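# Pour the ball into arm2's gutter and rest it

## Task

Get the ball out of the gutter it starts in and into the gutter that belongs to arm2, which must finish lying on its rest bar holding the ball. The box must not be moved, raised, rotated or tilted beyond a tiny amount. Pouring from one gutter into another is allowed. The ball must never drop noticeably below table-top height unless a robot is carrying it. A gutter only holds the ball while its open end is higher than its handle end; if the handle is raised to vertical the ball rolls away. Nothing may be knocked or placed outside the work area. At the end every gripper must have released and every arm must be moved away, and the result has to hold up without any robot supporting it.

## Robot and tools

Robots: three identical i2rt Big YAM arms named arm1, arm2 and arm3. Each has six revolute joints, a two-finger gripper and a wrist camera (arm1_cam_wrist, arm2_cam_wrist, arm3_cam_wrist). Fixed room cameras are cam_end_1, cam_end_2, cam_gap_1, cam_gap_2, cam_side and cam_top. All images are 504x504 pixels; approximate pinhole intrinsics are supplied per camera. The hand reaches roughly 1.0 m from the joint1 axis when fully extended.

Frame: a single world frame in metres, origin on the floor, +z up. Yaw angles below are in degrees, counter-clockwise from +x. Feet: arm1 at x=-1.71 y=-0.52 z=+0.91 yawed +13; arm2 at x=+0.00 y=-0.08 z=+0.89 yawed +100; arm3 at x=+1.71 y=+0.34 z=+0.90 yawed -169. The hand point lies between the fingertips; its z axis runs along the fingers and the fingers close along its y axis. With joint1 and joint6 at 0 and the hand level and forward, the wrist camera sits above the hand looking at the fingertips.

Tool execute_actions: argument "actions" is a list containing either one action or nothing (empty list = just read state and images). An action is an object keyed by any of "arm1", "arm2", "arm3"; each value is {"joints": {...}} with named absolute joint targets, not offsets. Keys and ranges: joint1_rad -2.879..2.879 (base yaw, positive CCW seen from above, 0 = toward the foot's facing direction); joint2_rad 0..3.141 (shoulder, 0 = upper arm pointing back about level, increasing lifts it up and over forward); joint3_rad 0..3.019 (elbow, 0 = folded, increasing opens); joint4_rad -1.692..1.57 (hand pitch, positive tips fingers up); joint5_rad -1.57..1.57 (hand side swing, positive toward the arm's right); joint6_rad -2.094..2.094 (hand roll, positive clockwise viewed from behind); gripper_m 0..0.093 (fingertip gap in metres). Completion tolerances: ±0.045, ±0.14, ±0.09, ±0.055, ±0.03, ±0.035 rad and ±0.003 m. All motions in one action begin simultaneously and may finish at different times; one action runs at most 15 s. Joints move at different speeds, so the hand may sweep a wide arc between postures. Any unknown key or out-of-range number rejects the whole call and nothing moves. Optional "cameras": list of camera names or "all"; omitted/null/["all"] returns every camera, [] returns none. Example: {"actions":[{"arm2":{"joints":{"joint1_rad":0.3,"gripper_m":0.05}}}],"cameras":["cam_top"]}.

Tool wait: "seconds" 0..10; commands nothing new and returns the same as an empty execute_actions.
Tool zoom_image: "camera" plus "region" [x0,y0,x1,y1] in pixels, top-left origin, no larger than 504x504; only for cameras with a full image in the latest result.
Tool finished_scene: "scene" = the current scene number; irreversible, and the reply says whether the goal was met. Replying without any tool call ends everything.

Reading results: joint_positions gives current angles. The pictures line lists cameras in image order. joint_status per named joint: reached, off_target (stopped short, may still push), contact_stop or time_out (target abandoned and current spot held, though a timed-out joint may keep a nearby target capped at 0.375, 0.375, 0.113, 0.225, 0.075, 0.3 rad for joints 1-6 and continue pushing), not_followed (a safety check refused the arm's joint targets, usually with a cause: line; gripper commands still run; refused targets may be retried on later actions). on_its_own covers joints this call did not command; "held at" is the held target, not the position. Joints or arms omitted from an action can keep pushing toward earlier targets. To stop a push, command the joint to its reported position. Tiny target changes may not move a joint. Loaded joints sag.

Heat: holding loads warms motors, even while you are thinking. MOTOR HOT appears at 85 °C; at 100 °C an OVER-TEMPERATURE FAULT drops that arm and its gripper until cooled, and its unfinished keys show limit_stop_at_motor_heat; resend the targets afterward.

Cautions: the arms keep pushing on contact and can push hard. Never squeeze two robots against each other; avoid hitting them together. The collision check may act late and ignores fingers, gripper housings and wrist cameras, and no state line reports robot-robot contact. Arms do not wait for one another. Leave the box essentially untouched, keep the ball above table height, tilt gutters with the open end up while carrying the ball, and do not knock anything out of the work area. Loose items may occasionally get a brief shove. The world keeps running while you compose a reply, holding your last command. Finish by opening grippers and retracting all arms, then check the cameras before calling finished_scene. Fewer seconds of robot motion is better; avoid drops, slips, slams and hard pushes.

Each tool is called after "Emit:" as name([rows], argument=value, ...), one row to a line, values as JSON.

## Session

Emit:
execute_actions(actions=[])

Scene clock: 0.00 s.
Motor temperatures (°C, as the motors report them): arm1=[21 22 20 21 20 23] | arm2=[20 21 24 21 20 22] | arm3=[21 23 22 24 23 21]
arm1.joint_positions: joint1_rad=-0.745 joint2_rad=+0.610 joint3_rad=+1.391 joint4_rad=-1.569 joint5_rad=-0.165 joint6_rad=-0.176 gripper_m=+0.094
arm1.joint_status: not commanded
arm1.hand: x=-1.5339 y=-0.5798 z=+1.4127 quat_wxyz=(-0.385, -0.120, -0.913, +0.063) (m; scene frame)
arm2.joint_positions: joint1_rad=-0.630 joint2_rad=+0.466 joint3_rad=+1.553 joint4_rad=-1.347 joint5_rad=+0.164 joint6_rad=-0.760 gripper_m=+0.094
arm2.joint_status: not commanded
arm2.hand: x=+0.0854 y=+0.0218 z=+1.5256 quat_wxyz=(-0.608, +0.608, -0.509, -0.047) (m; scene frame)
arm3.joint_positions: joint1_rad=+0.824 joint2_rad=+0.482 joint3_rad=+1.691 joint4_rad=-1.146 joint5_rad=-0.066 joint6_rad=+0.038 gripper_m=+0.095
arm3.joint_status: not commanded
arm3.hand: x=+1.6729 y=+0.2505 z=+1.6410 quat_wxyz=(-0.387, -0.592, -0.342, +0.619) (m; scene frame)
pictures: arm1_cam_wrist, arm2_cam_wrist, arm3_cam_wrist, cam_end_1, cam_end_2, cam_gap_1, cam_gap_2, cam_side, cam_top
Images, in order (width x height): arm1_cam_wrist 504x504, arm2_cam_wrist 504x504, arm3_cam_wrist 504x504, cam_end_1 504x504, cam_end_2 504x504, cam_gap_1 504x504, cam_gap_2 504x504, cam_side 504x504, cam_top 504x504.

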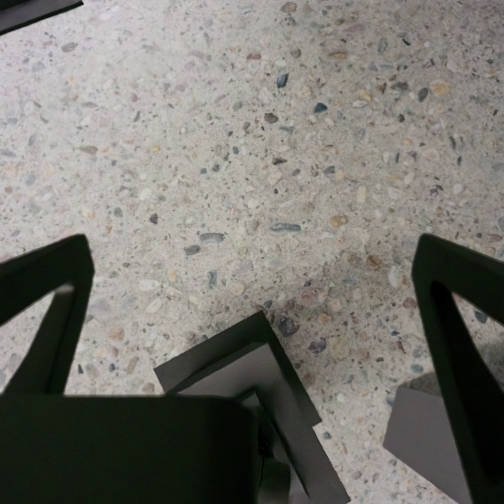

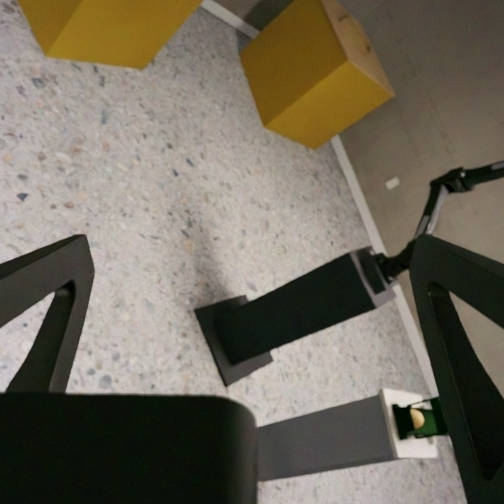

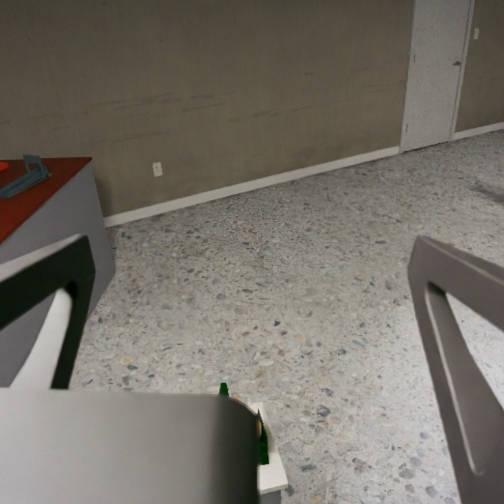

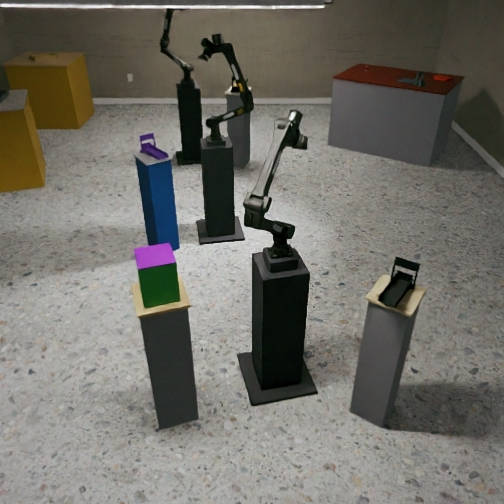

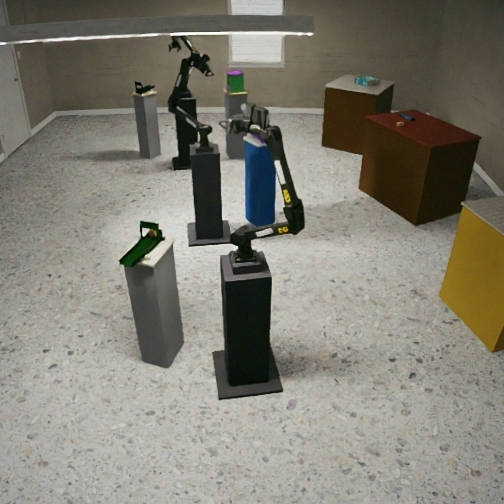

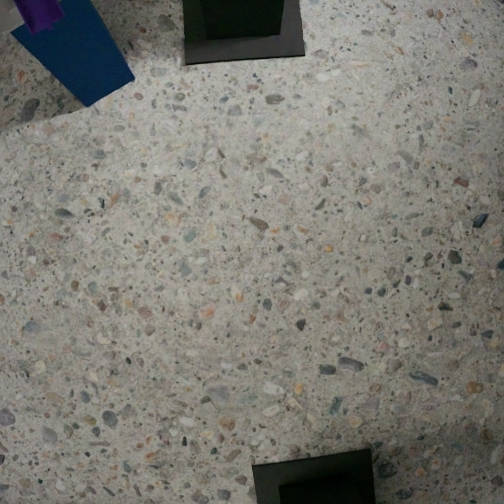

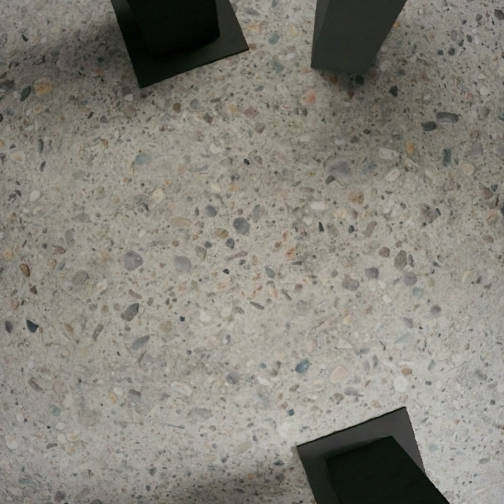

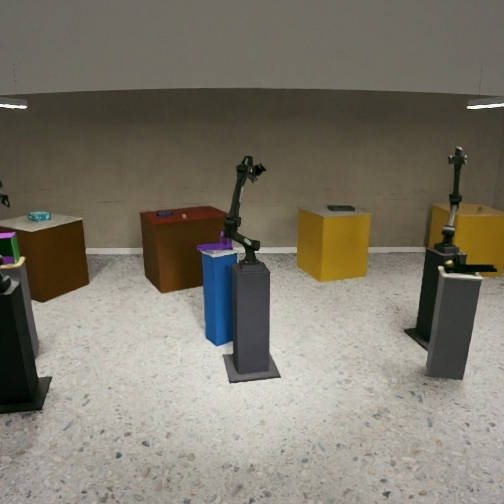

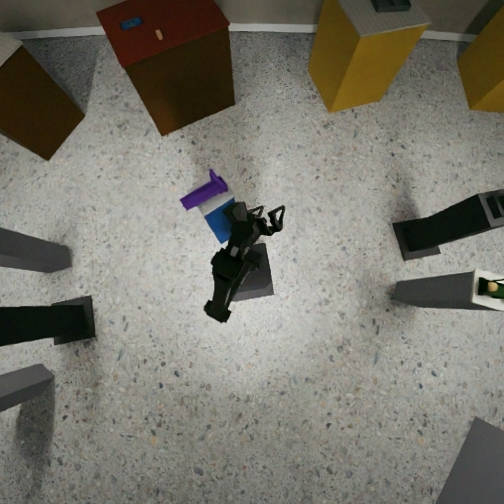

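Emit:
zoom_image(camera="cam_end_2", region=[100, 200, 200, 290])

Emit:
zoom_image(camera="cam_end_1", region=[350, 240, 450, 330])

Emit:
zoom_image(camera="cam_top", region=[160, 150, 300, 290])

Emit:
zoom_image(camera="cam_side", region=[404, 220, 504, 300])

Region (100, 200, 200, 290) of cam_end_2's 504x504 image, scaled by 5.040, with more detail than that image has; it fills the top 454 rows of this view, and the rest is white.

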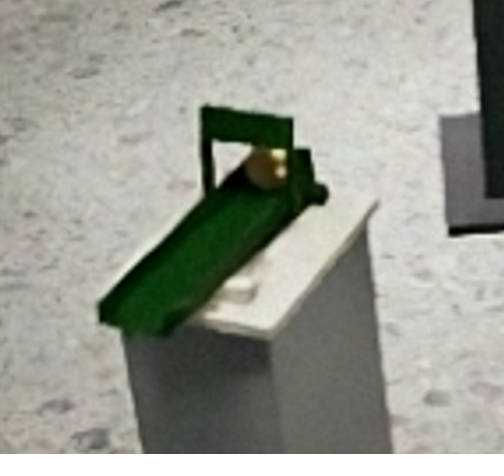

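Region (350, 240, 450, 330) of cam_end_1's 504x504 image, scaled by 5.040, with more detail than that image has; it fills the top 454 rows of this view, and the rest is white.

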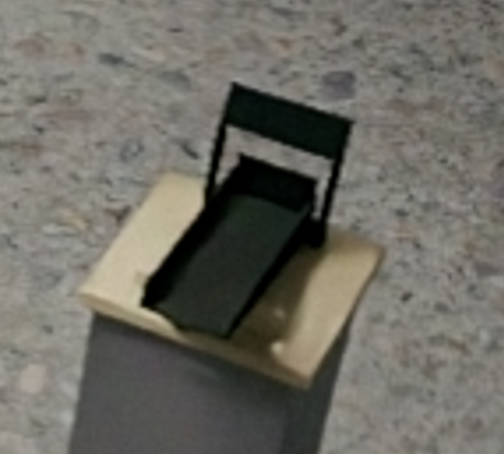

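Region (160, 150, 300, 290) of cam_top's 504x504 image, scaled by 3.600, with more detail than that image has.

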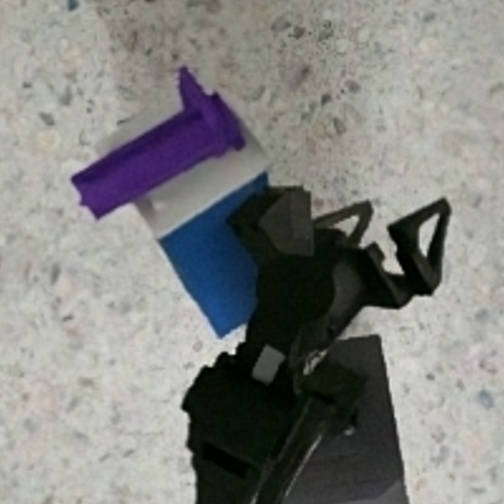

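Region (404, 220, 504, 300) of cam_side's 504x504 image, scaled by 5.040, with more detail than that image has; it fills the top 403 rows of this view, and the rest is white.

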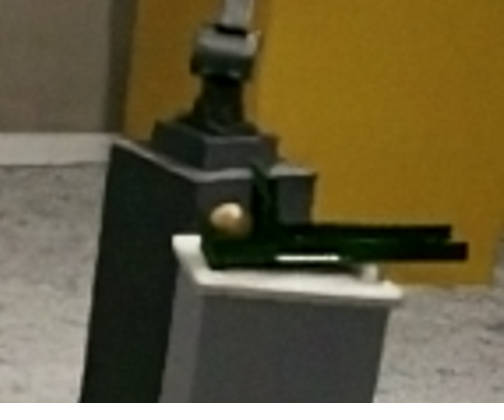

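Emit:
execute_actions([
  {"arm3":{"joints":{"joint1_rad":1.22,"joint2_rad":1.8,"joint3_rad":1.8,"joint4_rad":-1.55,"joint5_rad":0,"joint6_rad":0}},"arm2":{"joints":{"joint1_rad":0.28,"joint2_rad":1.8,"joint3_rad":1.8,"joint4_rad":-1.55,"joint5_rad":0,"joint6_rad":0}}},
], cameras=["arm2_cam_wrist","arm3_cam_wrist","cam_side","cam_top","cam_end_2"])

Scene clock: 3.23 s.
Motor temperatures (°C, as the motors report them): arm1=[21 22 20 21 20 23] | arm2=[20 21 24 21 20 22] | arm3=[21 23 22 24 23 21]
arm1.joint_positions: joint1_rad=-0.745 joint2_rad=+0.610 joint3_rad=+1.391 joint4_rad=-1.569 joint5_rad=-0.165 joint6_rad=-0.176 gripper_m=+0.094
arm1.joint_status: not commanded
arm1.hand: x=-1.5339 y=-0.5798 z=+1.4127 quat_wxyz=(-0.385, -0.120, -0.913, +0.063) (m; scene frame)
arm2.joint_positions: joint1_rad=+0.286 joint2_rad=+1.810 joint3_rad=+1.773 joint4_rad=-1.542 joint5_rad=+0.000 joint6_rad=-0.016 gripper_m=+0.094
arm2.joint_status: all done
arm2.hand: x=-0.2472 y=+0.4191 z=+1.1136 quat_wxyz=(+0.003, +0.855, -0.519, +0.000) (m; scene frame)
arm3.joint_positions: joint1_rad=+1.208 joint2_rad=+1.811 joint3_rad=+1.773 joint4_rad=-1.537 joint5_rad=-0.001 joint6_rad=+0.013 gripper_m=+0.095
arm3.joint_status: all done
arm3.hand: x=+1.6211 y=-0.2121 z=+1.1250 quat_wxyz=(+0.000, -0.768, -0.640, -0.001) (m; scene frame)
pictures: arm2_cam_wrist, arm3_cam_wrist, cam_end_2, cam_side, cam_top
Images, in order (width x height): arm2_cam_wrist 504x504, arm3_cam_wrist 504x504, cam_end_2 504x504, cam_side 504x504, cam_top 504x504.

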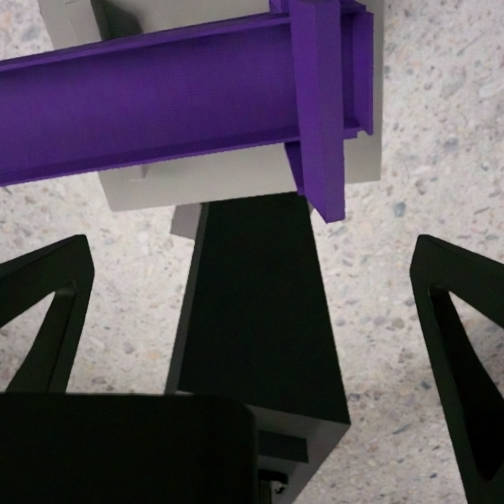

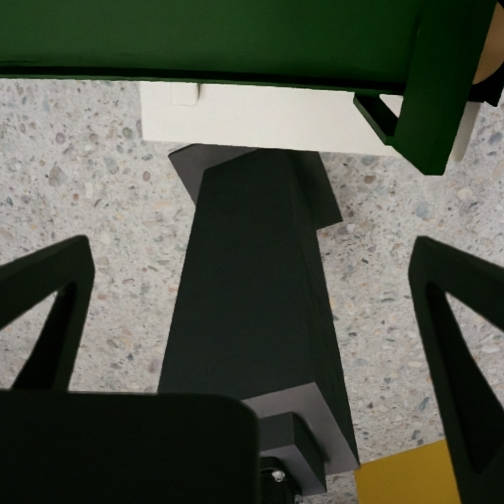

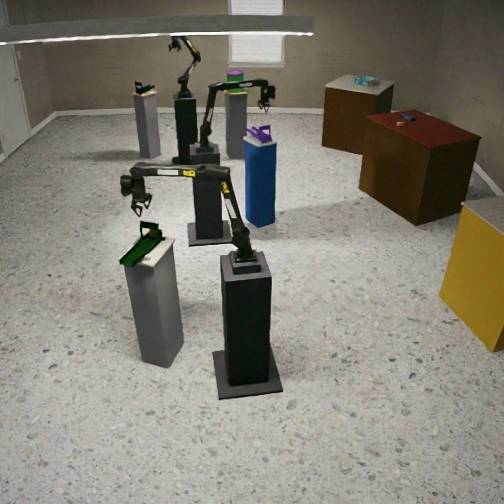

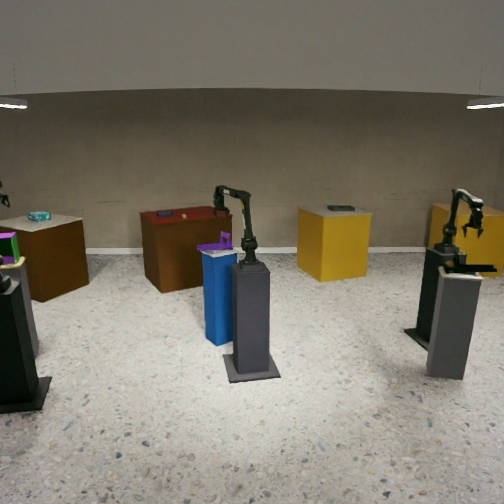

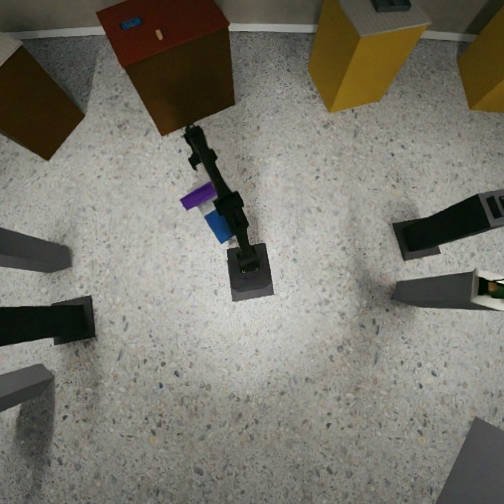

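Emit:
execute_actions([
  {"arm3":{"joints":{"joint1_rad":1.0,"joint3_rad":1.65,"joint4_rad":-1.39,"joint5_rad":-0.15}},"arm2":{"joints":{"joint1_rad":0.17,"joint3_rad":1.65,"joint4_rad":-1.39,"joint5_rad":-0.15}}},
], cameras=["arm2_cam_wrist","arm3_cam_wrist","cam_side","cam_end_1","cam_end_2"])

Emit:
zoom_image(camera="cam_end_2", region=[100, 70, 300, 280])

Emit:
zoom_image(camera="cam_side", region=[404, 190, 504, 290])

Emit:
zoom_image(camera="cam_side", region=[180, 180, 270, 270])

Scene clock: 5.33 s.
Motor temperatures (°C, as the motors report them): arm1=[21 22 21 21 20 23] | arm2=[20 21 25 21 20 23] | arm3=[21 23 23 24 23 21]
arm1.joint_positions: joint1_rad=-0.745 joint2_rad=+0.610 joint3_rad=+1.391 joint4_rad=-1.569 joint5_rad=-0.165 joint6_rad=-0.176 gripper_m=+0.094
arm1.joint_status: not commanded
arm1.hand: x=-1.5339 y=-0.5798 z=+1.4127 quat_wxyz=(-0.385, -0.120, -0.913, +0.063) (m; scene frame)
arm2.joint_positions: joint1_rad=+0.165 joint2_rad=+1.804 joint3_rad=+1.643 joint4_rad=-1.401 joint5_rad=-0.148 joint6_rad=-0.014 gripper_m=+0.094
arm2.joint_status: all done
arm2.hand: x=-0.2084 y=+0.4345 z=+1.0690 quat_wxyz=(+0.059, +0.819, -0.568, -0.050) (m; scene frame)
arm3.joint_positions: joint1_rad=+0.992 joint2_rad=+1.808 joint3_rad=+1.639 joint4_rad=-1.404 joint5_rad=-0.148 joint6_rad=+0.012 gripper_m=+0.095
arm3.joint_status: all done
arm3.hand: x=+1.5304 y=-0.1834 z=+1.0776 quat_wxyz=(-0.061, -0.830, -0.552, -0.042) (m; scene frame)
pictures: arm2_cam_wrist, arm3_cam_wrist, cam_end_1, cam_end_2, cam_side
Images, in order (width x height): arm2_cam_wrist 504x504, arm3_cam_wrist 504x504, cam_end_1 504x504, cam_end_2 504x504, cam_side 504x504.

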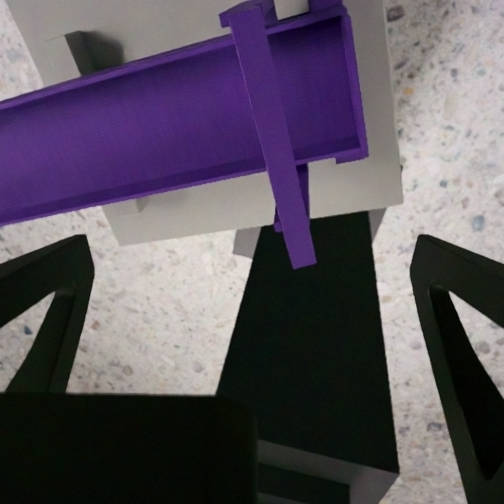

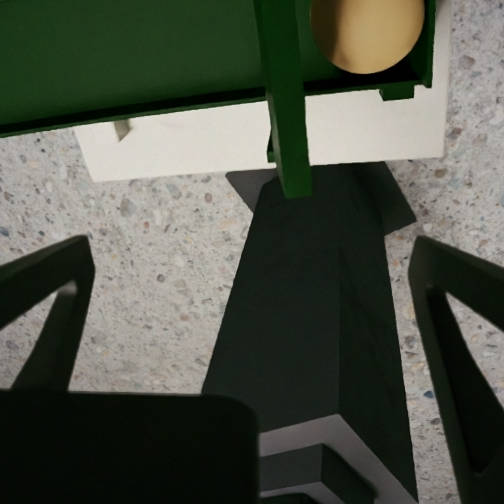

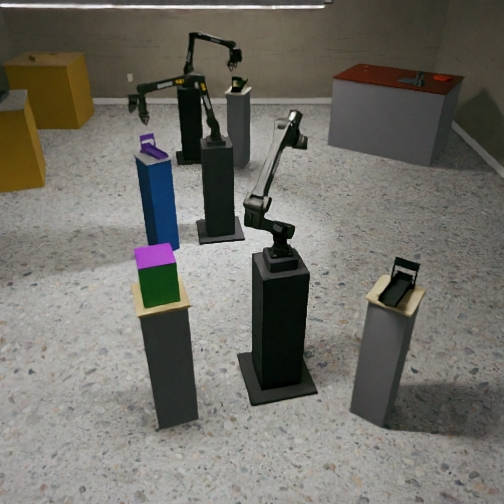

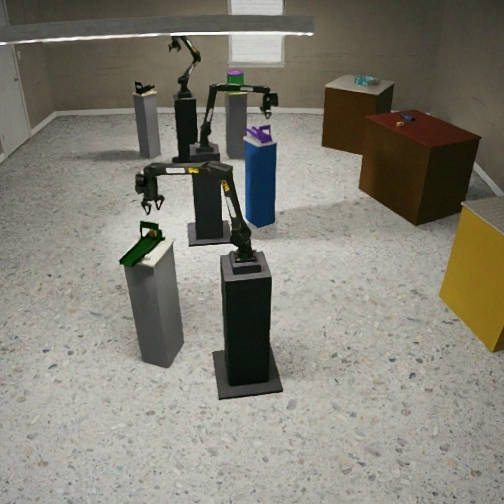

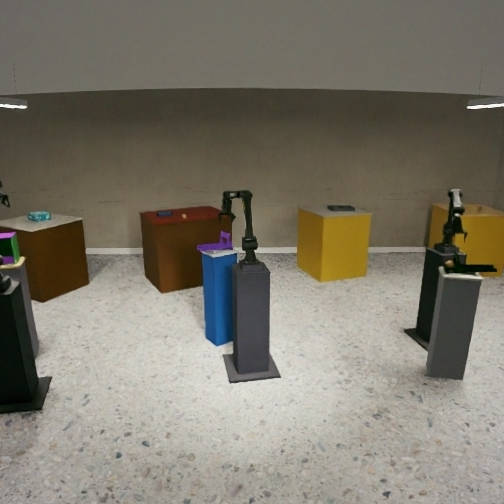

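Region (100, 70, 300, 280) of cam_end_2's 504x504 image, scaled by 2.400, with more detail than that image has; it fills the left 480 columns of this view, and the rest is white.

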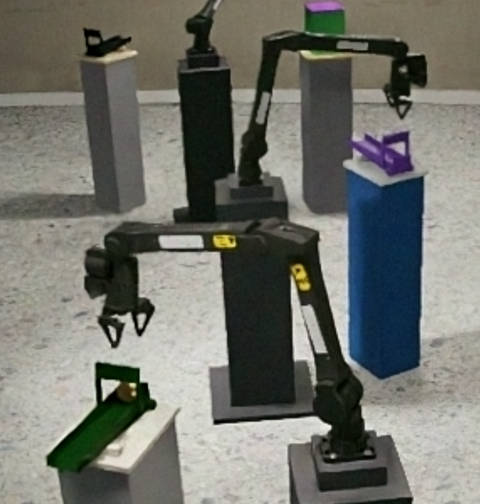

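Region (404, 190, 504, 290) of cam_side's 504x504 image, scaled by 5.040, with more detail than that image has.

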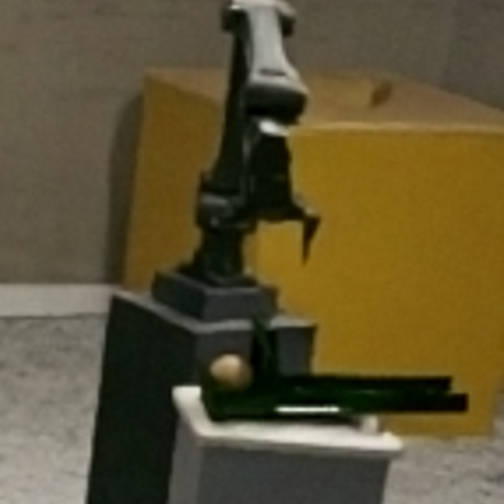

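Region (180, 180, 270, 270) of cam_side's 504x504 image, scaled by 5.600, with more detail than that image has.

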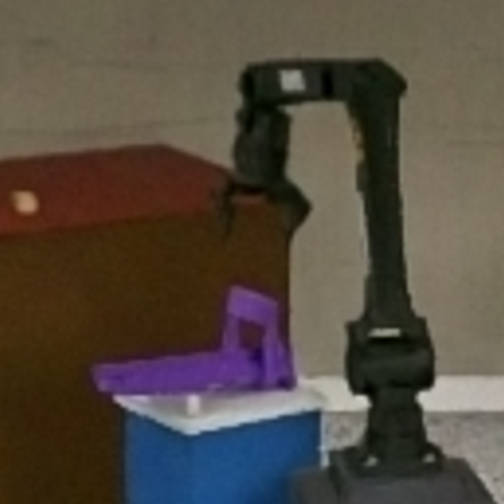

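Emit:
execute_actions([
  {"arm3":{"joints":{"joint2_rad":1.85,"joint3_rad":1.56,"joint4_rad":-1.27,"joint6_rad":-0.12,"gripper_m":0.06}},"arm2":{"joints":{"joint3_rad":1.52,"joint4_rad":-1.28,"joint6_rad":-0.22,"gripper_m":0.06}}},
], cameras=["arm2_cam_wrist","arm3_cam_wrist","cam_end_2"])

Emit:
zoom_image(camera="cam_end_2", region=[100, 70, 300, 280])

Scene clock: 6.97 s.
Motor temperatures (°C, as the motors report them): arm1=[21 22 21 21 20 23] | arm2=[20 22 25 21 20 23] | arm3=[21 23 23 24 23 21]
arm1.joint_positions: joint1_rad=-0.745 joint2_rad=+0.610 joint3_rad=+1.391 joint4_rad=-1.569 joint5_rad=-0.165 joint6_rad=-0.176 gripper_m=+0.094
arm1.joint_status: not commanded
arm1.hand: x=-1.5339 y=-0.5798 z=+1.4127 quat_wxyz=(-0.385, -0.120, -0.913, +0.063) (m; scene frame)
arm2.joint_positions: joint1_rad=+0.165 joint2_rad=+1.803 joint3_rad=+1.511 joint4_rad=-1.290 joint5_rad=-0.148 joint6_rad=-0.204 gripper_m=+0.060
arm2.joint_status: all done
arm2.hand: x=-0.2032 y=+0.4191 z=+1.0207 quat_wxyz=(+0.061, +0.869, -0.489, -0.048) (m; scene frame)
arm3.joint_positions: joint1_rad=+0.992 joint2_rad=+1.860 joint3_rad=+1.548 joint4_rad=-1.284 joint5_rad=-0.148 joint6_rad=-0.106 gripper_m=+0.060
arm3.joint_status: all done
arm3.hand: x=+1.5305 y=-0.1833 z=+1.0162 quat_wxyz=(-0.058, -0.797, -0.600, -0.048) (m; scene frame)
pictures: arm2_cam_wrist, arm3_cam_wrist, cam_end_2
Images, in order (width x height): arm2_cam_wrist 504x504, arm3_cam_wrist 504x504, cam_end_2 504x504.

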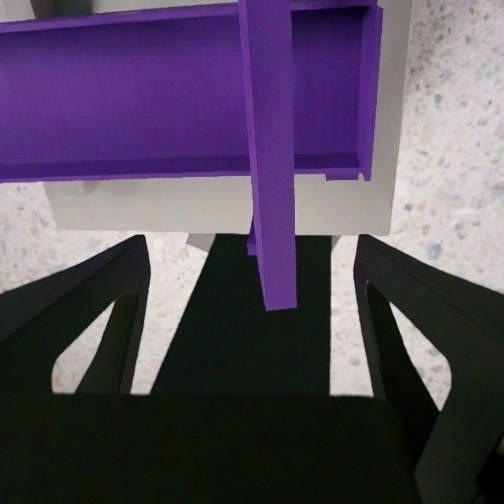

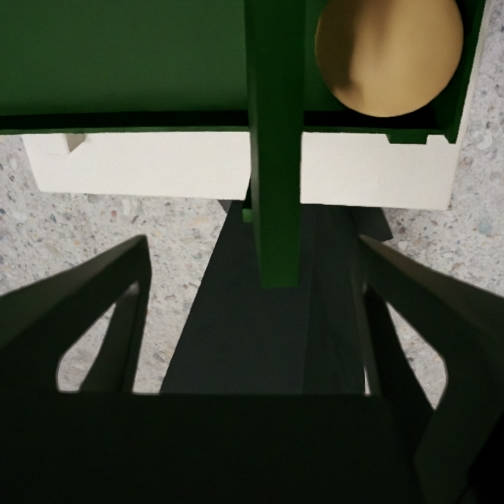

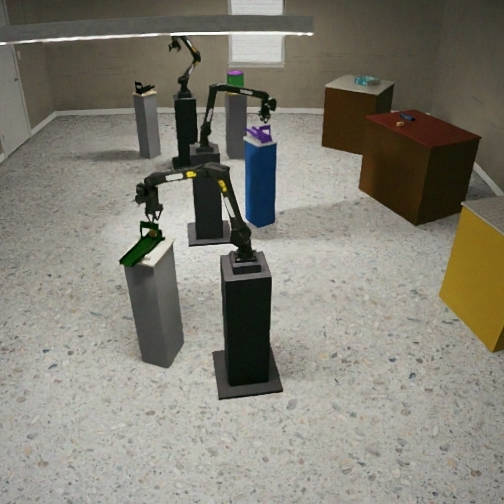

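Region (100, 70, 300, 280) of cam_end_2's 504x504 image, scaled by 2.400, with more detail than that image has; it fills the left 480 columns of this view, and the rest is white.

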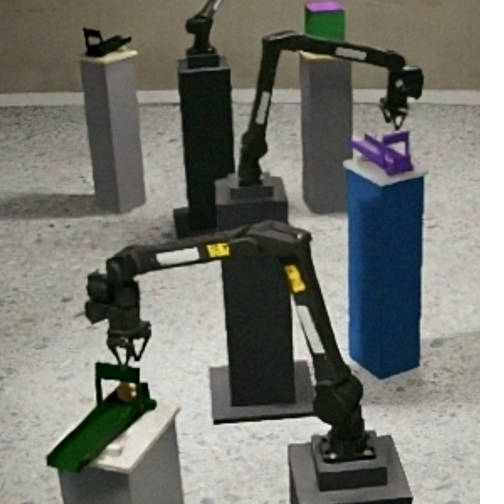

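Emit:
execute_actions([
  {"arm3":{"joints":{"joint1_rad":0.98,"joint2_rad":1.93,"joint4_rad":-1.17}},"arm2":{"joints":{"joint1_rad":0.152,"joint2_rad":1.86,"joint3_rad":1.49,"joint4_rad":-1.18}}},
], cameras=["arm2_cam_wrist","arm3_cam_wrist","cam_end_2"])

Emit:
zoom_image(camera="cam_end_2", region=[100, 70, 300, 280])

Scene clock: 8.27 s.
Motor temperatures (°C, as the motors report them): arm1=[21 22 21 21 20 23] | arm2=[20 22 25 21 20 23] | arm3=[21 23 23 24 23 21]
arm1.joint_positions: joint1_rad=-0.745 joint2_rad=+0.610 joint3_rad=+1.391 joint4_rad=-1.569 joint5_rad=-0.165 joint6_rad=-0.176 gripper_m=+0.094
arm1.joint_status: not commanded
arm1.hand: x=-1.5339 y=-0.5798 z=+1.4127 quat_wxyz=(-0.385, -0.120, -0.913, +0.063) (m; scene frame)
arm2.joint_positions: joint1_rad=+0.161 joint2_rad=+1.859 joint3_rad=+1.486 joint4_rad=-1.190 joint5_rad=-0.148 joint6_rad=-0.204 gripper_m=+0.060
arm2.joint_status: all done
arm2.hand: x=-0.2060 y=+0.4331 z=+0.9822 quat_wxyz=(+0.054, +0.868, -0.490, -0.055) (m; scene frame)
arm3.joint_positions: joint1_rad=+0.992 joint2_rad=+1.940 joint3_rad=+1.548 joint4_rad=-1.184 joint5_rad=-0.148 joint6_rad=-0.107 gripper_m=+0.060
arm3.joint_status: all done
arm3.hand: x=+1.5225 y=-0.2030 z=+0.9729 quat_wxyz=(-0.063, -0.796, -0.600, -0.039) (m; scene frame)
pictures: arm2_cam_wrist, arm3_cam_wrist, cam_end_2
Images, in order (width x height): arm2_cam_wrist 504x504, arm3_cam_wrist 504x504, cam_end_2 504x504.

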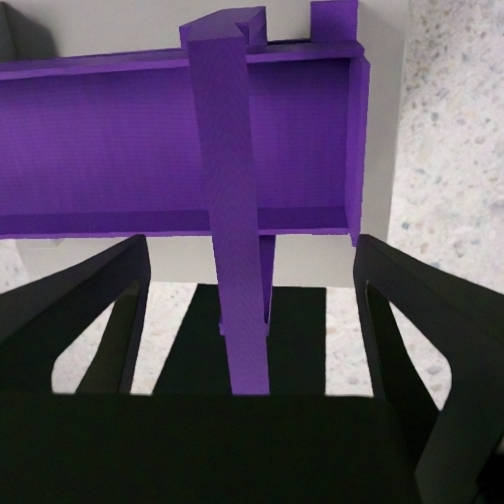

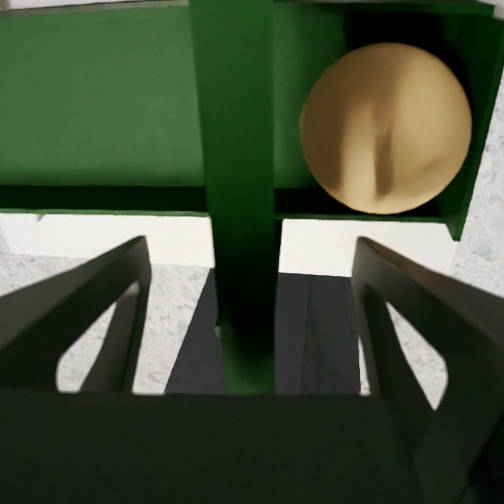

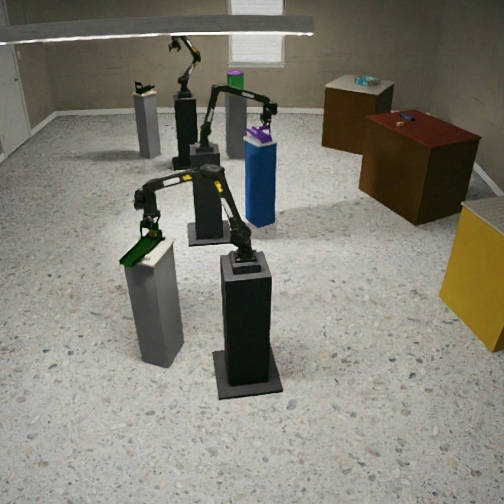

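Region (100, 70, 300, 280) of cam_end_2's 504x504 image, scaled by 2.400, with more detail than that image has; it fills the left 480 columns of this view, and the rest is white.

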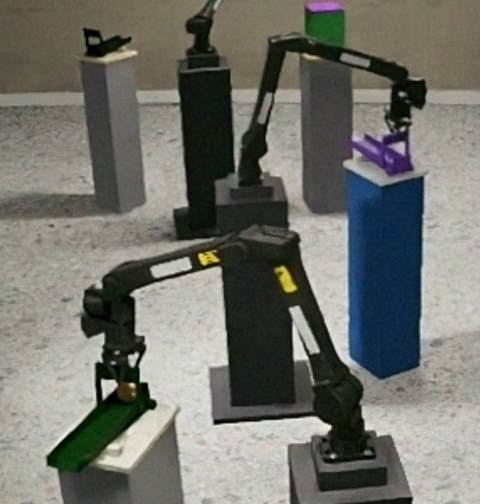

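Emit:
execute_actions([
  {"arm3":{"joints":{"joint3_rad":1.53,"joint4_rad":-1.14,"joint6_rad":-0.16}},"arm2":{"joints":{"joint3_rad":1.42,"joint4_rad":-1.12,"joint6_rad":-0.27}}},
], cameras=[])

Emit:
execute_actions([
  {"arm3":{"joints":{"gripper_m":0}},"arm2":{"joints":{"gripper_m":0}}},
], cameras=["arm2_cam_wrist","arm3_cam_wrist","cam_end_2"])

Emit:
zoom_image(camera="cam_end_2", region=[100, 70, 300, 280])

Scene clock: 9.57 s.
Motor temperatures (°C, as the motors report them): arm1=[21 22 21 21 20 23] | arm2=[20 22 25 21 20 23] | arm3=[21 23 23 24 23 21]
arm1.joint_positions: joint1_rad=-0.745 joint2_rad=+0.610 joint3_rad=+1.391 joint4_rad=-1.569 joint5_rad=-0.165 joint6_rad=-0.176 gripper_m=+0.094
arm1.joint_status: not commanded
arm1.hand: x=-1.5339 y=-0.5798 z=+1.4127 quat_wxyz=(-0.385, -0.120, -0.913, +0.063) (m; scene frame)
arm2.joint_positions: joint1_rad=+0.161 joint2_rad=+1.859 joint3_rad=+1.414 joint4_rad=-1.130 joint5_rad=-0.148 joint6_rad=-0.254 gripper_m=+0.060
arm2.joint_status: all done
arm2.hand: x=-0.2016 y=+0.4202 z=+0.9570 quat_wxyz=(+0.057, +0.880, -0.469, -0.052) (m; scene frame)
arm3.joint_positions: joint1_rad=+0.992 joint2_rad=+1.940 joint3_rad=+1.524 joint4_rad=-1.155 joint5_rad=-0.148 joint6_rad=-0.146 gripper_m=+0.060
arm3.joint_status: all done
arm3.hand: x=+1.5234 y=-0.2009 z=+0.9643 quat_wxyz=(-0.065, -0.784, -0.616, -0.036) (m; scene frame)
pictures: none
No camera images: the call's "cameras" was empty. Leave "cameras" out to get every camera's image.

Scene clock: 10.23 s.
Motor temperatures (°C, as the motors report them): arm1=[21 22 21 21 20 23] | arm2=[20 22 25 21 20 23] | arm3=[21 24 23 24 23 21]
arm1.joint_positions: joint1_rad=-0.745 joint2_rad=+0.610 joint3_rad=+1.391 joint4_rad=-1.569 joint5_rad=-0.165 joint6_rad=-0.176 gripper_m=+0.094
arm1.joint_status: not commanded
arm1.hand: x=-1.5339 y=-0.5798 z=+1.4127 quat_wxyz=(-0.385, -0.120, -0.913, +0.063) (m; scene frame)
arm2.joint_positions: joint1_rad=+0.158 joint2_rad=+1.853 joint3_rad=+1.414 joint4_rad=-1.130 joint5_rad=-0.166 joint6_rad=-0.258 gripper_m=+0.011
arm2.joint_status: gripper_m off_target (ended at +0.011, target +0.000)
arm2.hand: x=-0.2033 y=+0.4200 z=+0.9606 quat_wxyz=(+0.061, +0.880, -0.467, -0.060) (m; scene frame)
arm3.joint_positions: joint1_rad=+0.990 joint2_rad=+1.935 joint3_rad=+1.524 joint4_rad=-1.155 joint5_rad=-0.161 joint6_rad=-0.150 gripper_m=+0.012
arm3.joint_status: gripper_m off_target (ended at +0.012, target +0.000)
arm3.hand: x=+1.5243 y=-0.2016 z=+0.9674 quat_wxyz=(-0.072, -0.783, -0.617, -0.036) (m; scene frame)
pictures: arm2_cam_wrist, arm3_cam_wrist, cam_end_2
Images, in order (width x height): arm2_cam_wrist 504x504, arm3_cam_wrist 504x504, cam_end_2 504x504.

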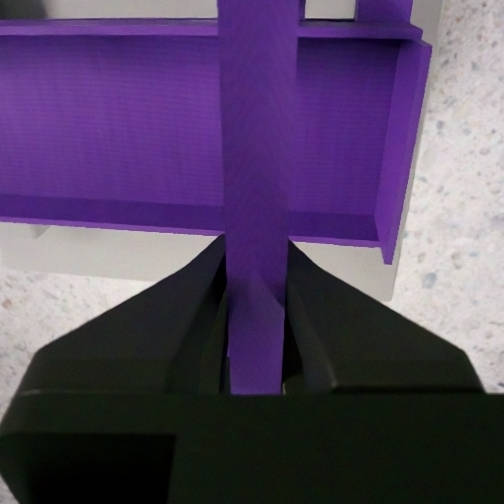

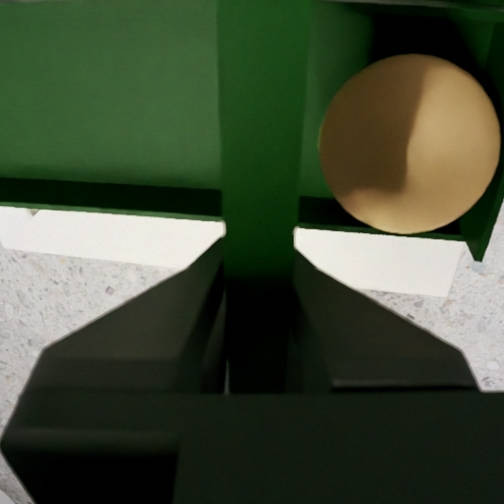

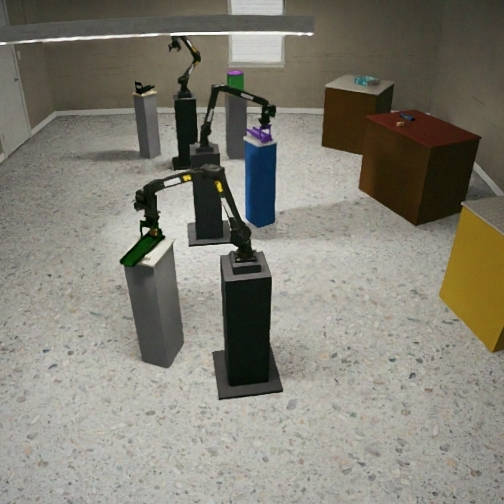

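Region (100, 70, 300, 280) of cam_end_2's 504x504 image, scaled by 2.400, with more detail than that image has; it fills the left 480 columns of this view, and the rest is white.

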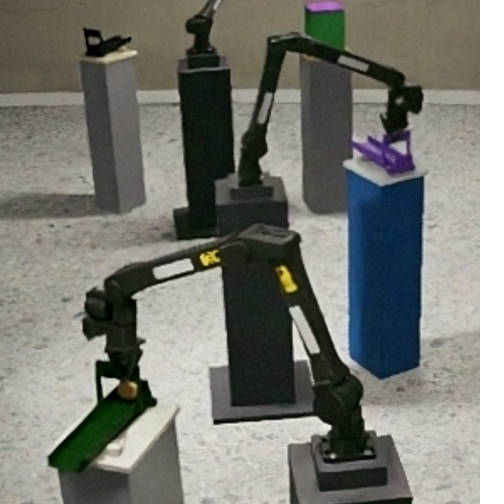

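Emit:
execute_actions([
  {"arm3":{"joints":{"joint3_rad":1.75,"joint4_rad":-1.37,"joint5_rad":-0.35}},"arm2":{"joints":{"joint3_rad":1.7,"joint4_rad":-1.4,"joint5_rad":-0.2}}},
], cameras=["arm3_cam_wrist"])

Emit:
execute_actions([
  {"arm3":{"joints":{"joint1_rad":0.8,"joint4_rad":-1.27,"joint5_rad":-0.35,"joint6_rad":0.3}},"arm2":{"joints":{"joint1_rad":-0.4,"joint4_rad":-1.1,"joint5_rad":0,"joint6_rad":1.57}}},
], cameras=["arm3_cam_wrist"])

Emit:
execute_actions([
  {"arm3":{"joints":{"joint1_rad":0.55,"joint4_rad":-1.12,"joint5_rad":-0.28,"joint6_rad":0.75}},"arm2":{"joints":{"joint1_rad":-1.0}}},
], cameras=["arm3_cam_wrist"])

Emit:
execute_actions([
  {"arm3":{"joints":{"joint1_rad":0.3,"joint4_rad":-1.02,"joint5_rad":-0.15,"joint6_rad":1.17}},"arm2":{"joints":{"joint1_rad":-1.505}}},
], cameras=["arm3_cam_wrist"])

Emit:
execute_actions([
  {"arm3":{"joints":{"joint1_rad":0.05,"joint4_rad":-1.0,"joint5_rad":0,"joint6_rad":1.57}}},
], cameras=["arm3_cam_wrist","cam_gap_2","cam_side"])

Scene clock: 12.33 s.
Motor temperatures (°C, as the motors report them): arm1=[21 22 22 21 20 23] | arm2=[20 22 26 21 20 23] | arm3=[21 24 23 24 23 21]
arm1.joint_positions: joint1_rad=-0.745 joint2_rad=+0.610 joint3_rad=+1.391 joint4_rad=-1.569 joint5_rad=-0.165 joint6_rad=-0.176 gripper_m=+0.094
arm1.joint_status: not commanded
arm1.hand: x=-1.5339 y=-0.5798 z=+1.4127 quat_wxyz=(-0.385, -0.120, -0.913, +0.063) (m; scene frame)
arm2.joint_positions: joint1_rad=+0.156 joint2_rad=+1.872 joint3_rad=+1.655 joint4_rad=-1.392 joint5_rad=-0.195 joint6_rad=-0.258 gripper_m=+0.011
arm2.joint_status: all done
arm2.hand: x=-0.2143 y=+0.4416 z=+1.0388 quat_wxyz=(+0.085, +0.877, -0.469, -0.056) (m; scene frame)
arm3.joint_positions: joint1_rad=+0.989 joint2_rad=+1.947 joint3_rad=+1.708 joint4_rad=-1.358 joint5_rad=-0.343 joint6_rad=-0.150 gripper_m=+0.012
arm3.joint_status: all done
arm3.hand: x=+1.5453 y=-0.2291 z=+1.0349 quat_wxyz=(-0.143, -0.776, -0.608, -0.094) (m; scene frame)
pictures: arm3_cam_wrist
Images, in order (width x height): arm3_cam_wrist 504x504.

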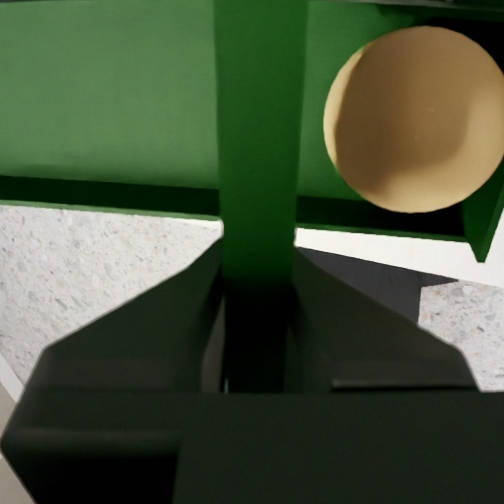

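Scene clock: 14.60 s.
Motor temperatures (°C, as the motors report them): arm1=[21 22 22 21 20 23] | arm2=[20 22 27 21 20 23] | arm3=[21 24 24 24 23 21]
arm1.joint_positions: joint1_rad=-0.745 joint2_rad=+0.610 joint3_rad=+1.391 joint4_rad=-1.569 joint5_rad=-0.165 joint6_rad=-0.176 gripper_m=+0.094
arm1.joint_status: not commanded
arm1.hand: x=-1.5339 y=-0.5798 z=+1.4127 quat_wxyz=(-0.385, -0.120, -0.913, +0.063) (m; scene frame)
arm2.joint_positions: joint1_rad=-0.393 joint2_rad=+1.872 joint3_rad=+1.655 joint4_rad=-1.111 joint5_rad=+0.000 joint6_rad=+1.554 gripper_m=+0.011
arm2.joint_status: all done
arm2.hand: x=+0.1365 y=+0.5370 z=+1.0404 quat_wxyz=(-0.011, -0.099, -0.988, -0.121) (m; scene frame)
arm3.joint_positions: joint1_rad=+0.794 joint2_rad=+1.947 joint3_rad=+1.708 joint4_rad=-1.285 joint5_rad=-0.342 joint6_rad=+0.289 gripper_m=+0.012
arm3.joint_status: all done
arm3.hand: x=+1.4289 y=-0.1997 z=+1.0350 quat_wxyz=(-0.152, -0.924, -0.341, -0.082) (m; scene frame)
pictures: arm3_cam_wrist
Images, in order (width x height): arm3_cam_wrist 504x504.

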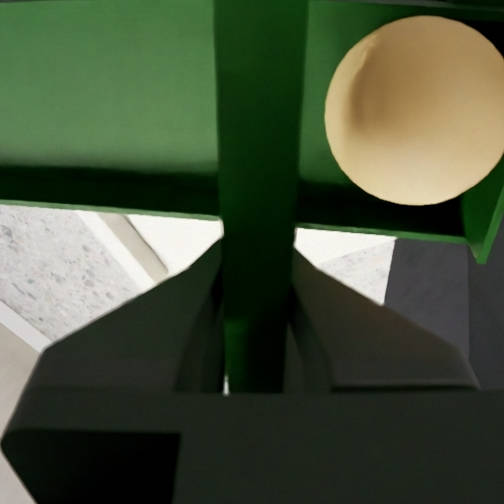

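Scene clock: 16.23 s.
Motor temperatures (°C, as the motors report them): arm1=[21 22 22 21 20 23] | arm2=[20 22 27 21 20 23] | arm3=[21 24 24 24 23 21]
arm1.joint_positions: joint1_rad=-0.745 joint2_rad=+0.610 joint3_rad=+1.391 joint4_rad=-1.569 joint5_rad=-0.165 joint6_rad=-0.176 gripper_m=+0.094
arm1.joint_status: not commanded
arm1.hand: x=-1.5339 y=-0.5798 z=+1.4127 quat_wxyz=(-0.385, -0.120, -0.913, +0.063) (m; scene frame)
arm2.joint_positions: joint1_rad=-0.993 joint2_rad=+1.872 joint3_rad=+1.655 joint4_rad=-1.110 joint5_rad=-0.001 joint6_rad=+1.558 gripper_m=+0.011
arm2.joint_status: all done
arm2.hand: x=+0.4609 y=+0.3532 z=+1.0381 quat_wxyz=(-0.045, -0.388, -0.914, -0.111) (m; scene frame)
arm3.joint_positions: joint1_rad=+0.550 joint2_rad=+1.947 joint3_rad=+1.708 joint4_rad=-1.138 joint5_rad=-0.275 joint6_rad=+0.738 gripper_m=+0.012
arm3.joint_status: all done
arm3.hand: x=+1.2746 y=-0.1306 z=+1.0355 quat_wxyz=(-0.167, -0.986, -0.017, -0.021) (m; scene frame)
pictures: arm3_cam_wrist
Images, in order (width x height): arm3_cam_wrist 504x504.

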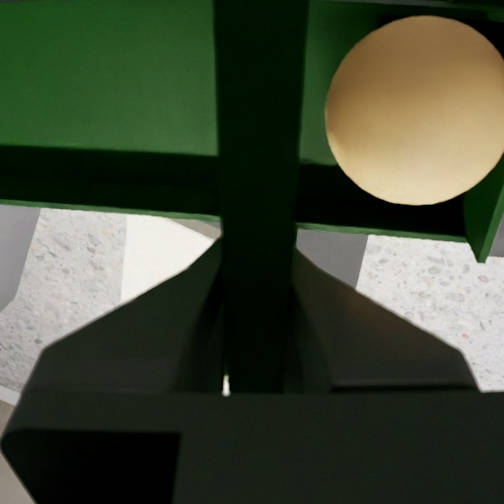

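Scene clock: 17.87 s.
Motor temperatures (°C, as the motors report them): arm1=[21 22 22 21 20 23] | arm2=[20 22 27 21 20 23] | arm3=[21 24 25 24 23 21]
arm1.joint_positions: joint1_rad=-0.745 joint2_rad=+0.610 joint3_rad=+1.391 joint4_rad=-1.569 joint5_rad=-0.165 joint6_rad=-0.176 gripper_m=+0.094
arm1.joint_status: not commanded
arm1.hand: x=-1.5339 y=-0.5798 z=+1.4127 quat_wxyz=(-0.385, -0.120, -0.913, +0.063) (m; scene frame)
arm2.joint_positions: joint1_rad=-1.498 joint2_rad=+1.872 joint3_rad=+1.655 joint4_rad=-1.110 joint5_rad=-0.001 joint6_rad=+1.558 gripper_m=+0.011
arm2.joint_status: all done
arm2.hand: x=+0.6128 y=+0.0767 z=+1.0367 quat_wxyz=(-0.072, -0.604, -0.788, -0.095) (m; scene frame)
arm3.joint_positions: joint1_rad=+0.301 joint2_rad=+1.947 joint3_rad=+1.708 joint4_rad=-1.041 joint5_rad=-0.148 joint6_rad=+1.158 gripper_m=+0.012
arm3.joint_status: all done
arm3.hand: x=+1.1414 y=-0.0001 z=+1.0364 quat_wxyz=(-0.157, -0.936, +0.311, +0.044) (m; scene frame)
pictures: arm3_cam_wrist
Images, in order (width x height): arm3_cam_wrist 504x504.

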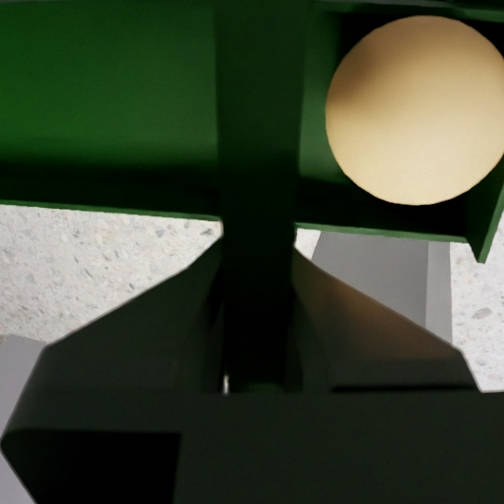

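Scene clock: 20.23 s.
Motor temperatures (°C, as the motors report them): arm1=[21 22 22 21 20 23] | arm2=[20 23 28 21 20 23] | arm3=[21 24 25 24 23 21]
arm1.joint_positions: joint1_rad=-0.745 joint2_rad=+0.610 joint3_rad=+1.391 joint4_rad=-1.569 joint5_rad=-0.165 joint6_rad=-0.176 gripper_m=+0.094
arm1.joint_status: not commanded
arm1.hand: x=-1.5339 y=-0.5798 z=+1.4127 quat_wxyz=(-0.385, -0.120, -0.913, +0.063) (m; scene frame)
arm2.joint_positions: joint1_rad=-1.468 joint2_rad=+1.872 joint3_rad=+1.655 joint4_rad=-1.112 joint5_rad=-0.022 joint6_rad=+1.503 gripper_m=+0.011
arm2.joint_status: not commanded
arm2.hand: x=+0.6064 y=+0.0980 z=+1.0367 quat_wxyz=(-0.064, -0.569, -0.814, -0.099) (m; scene frame)
arm3.joint_positions: joint1_rad=+0.082 joint2_rad=+1.947 joint3_rad=+1.708 joint4_rad=-1.019 joint5_rad=-0.026 joint6_rad=+1.474 gripper_m=+0.012
arm3.joint_status: joint6_rad time_out (moved +0.316 of +0.412); the others done
arm3.on_its_own: joint6_rad reads +1.474 and still pushes toward +1.570 since a time_out
arm3.hand: x=+1.0705 y=+0.1511 z=+1.0359 quat_wxyz=(-0.129, -0.817, +0.555, +0.090) (m; scene frame)
pictures: arm3_cam_wrist, cam_gap_2, cam_side
Images, in order (width x height): arm3_cam_wrist 504x504, cam_gap_2 504x504, cam_side 504x504.

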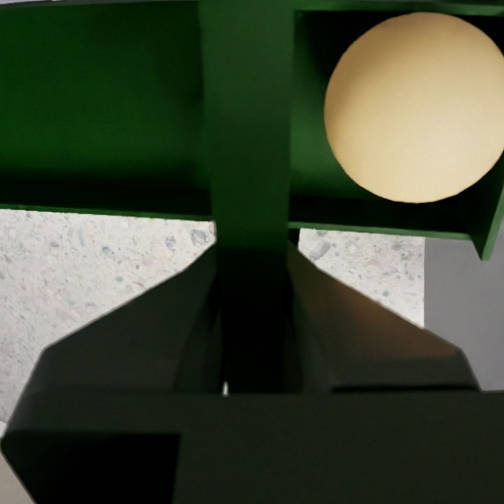

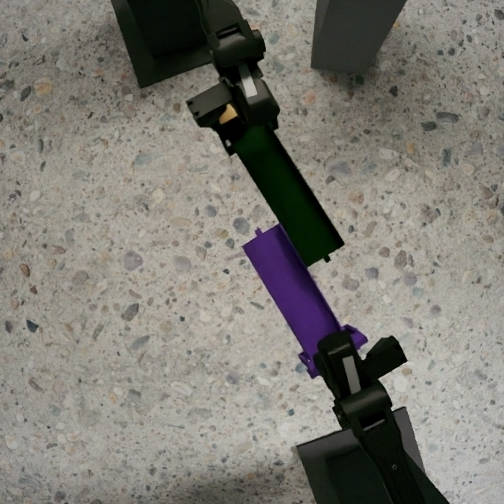

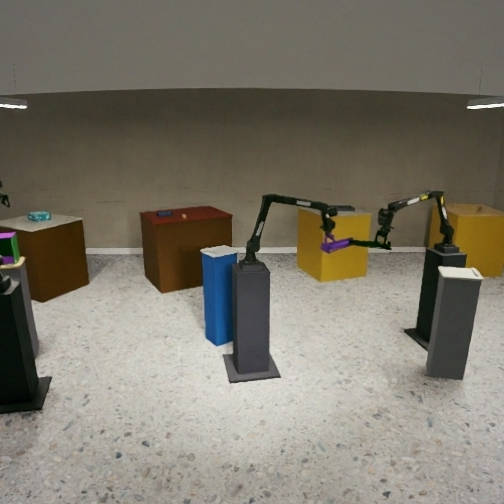

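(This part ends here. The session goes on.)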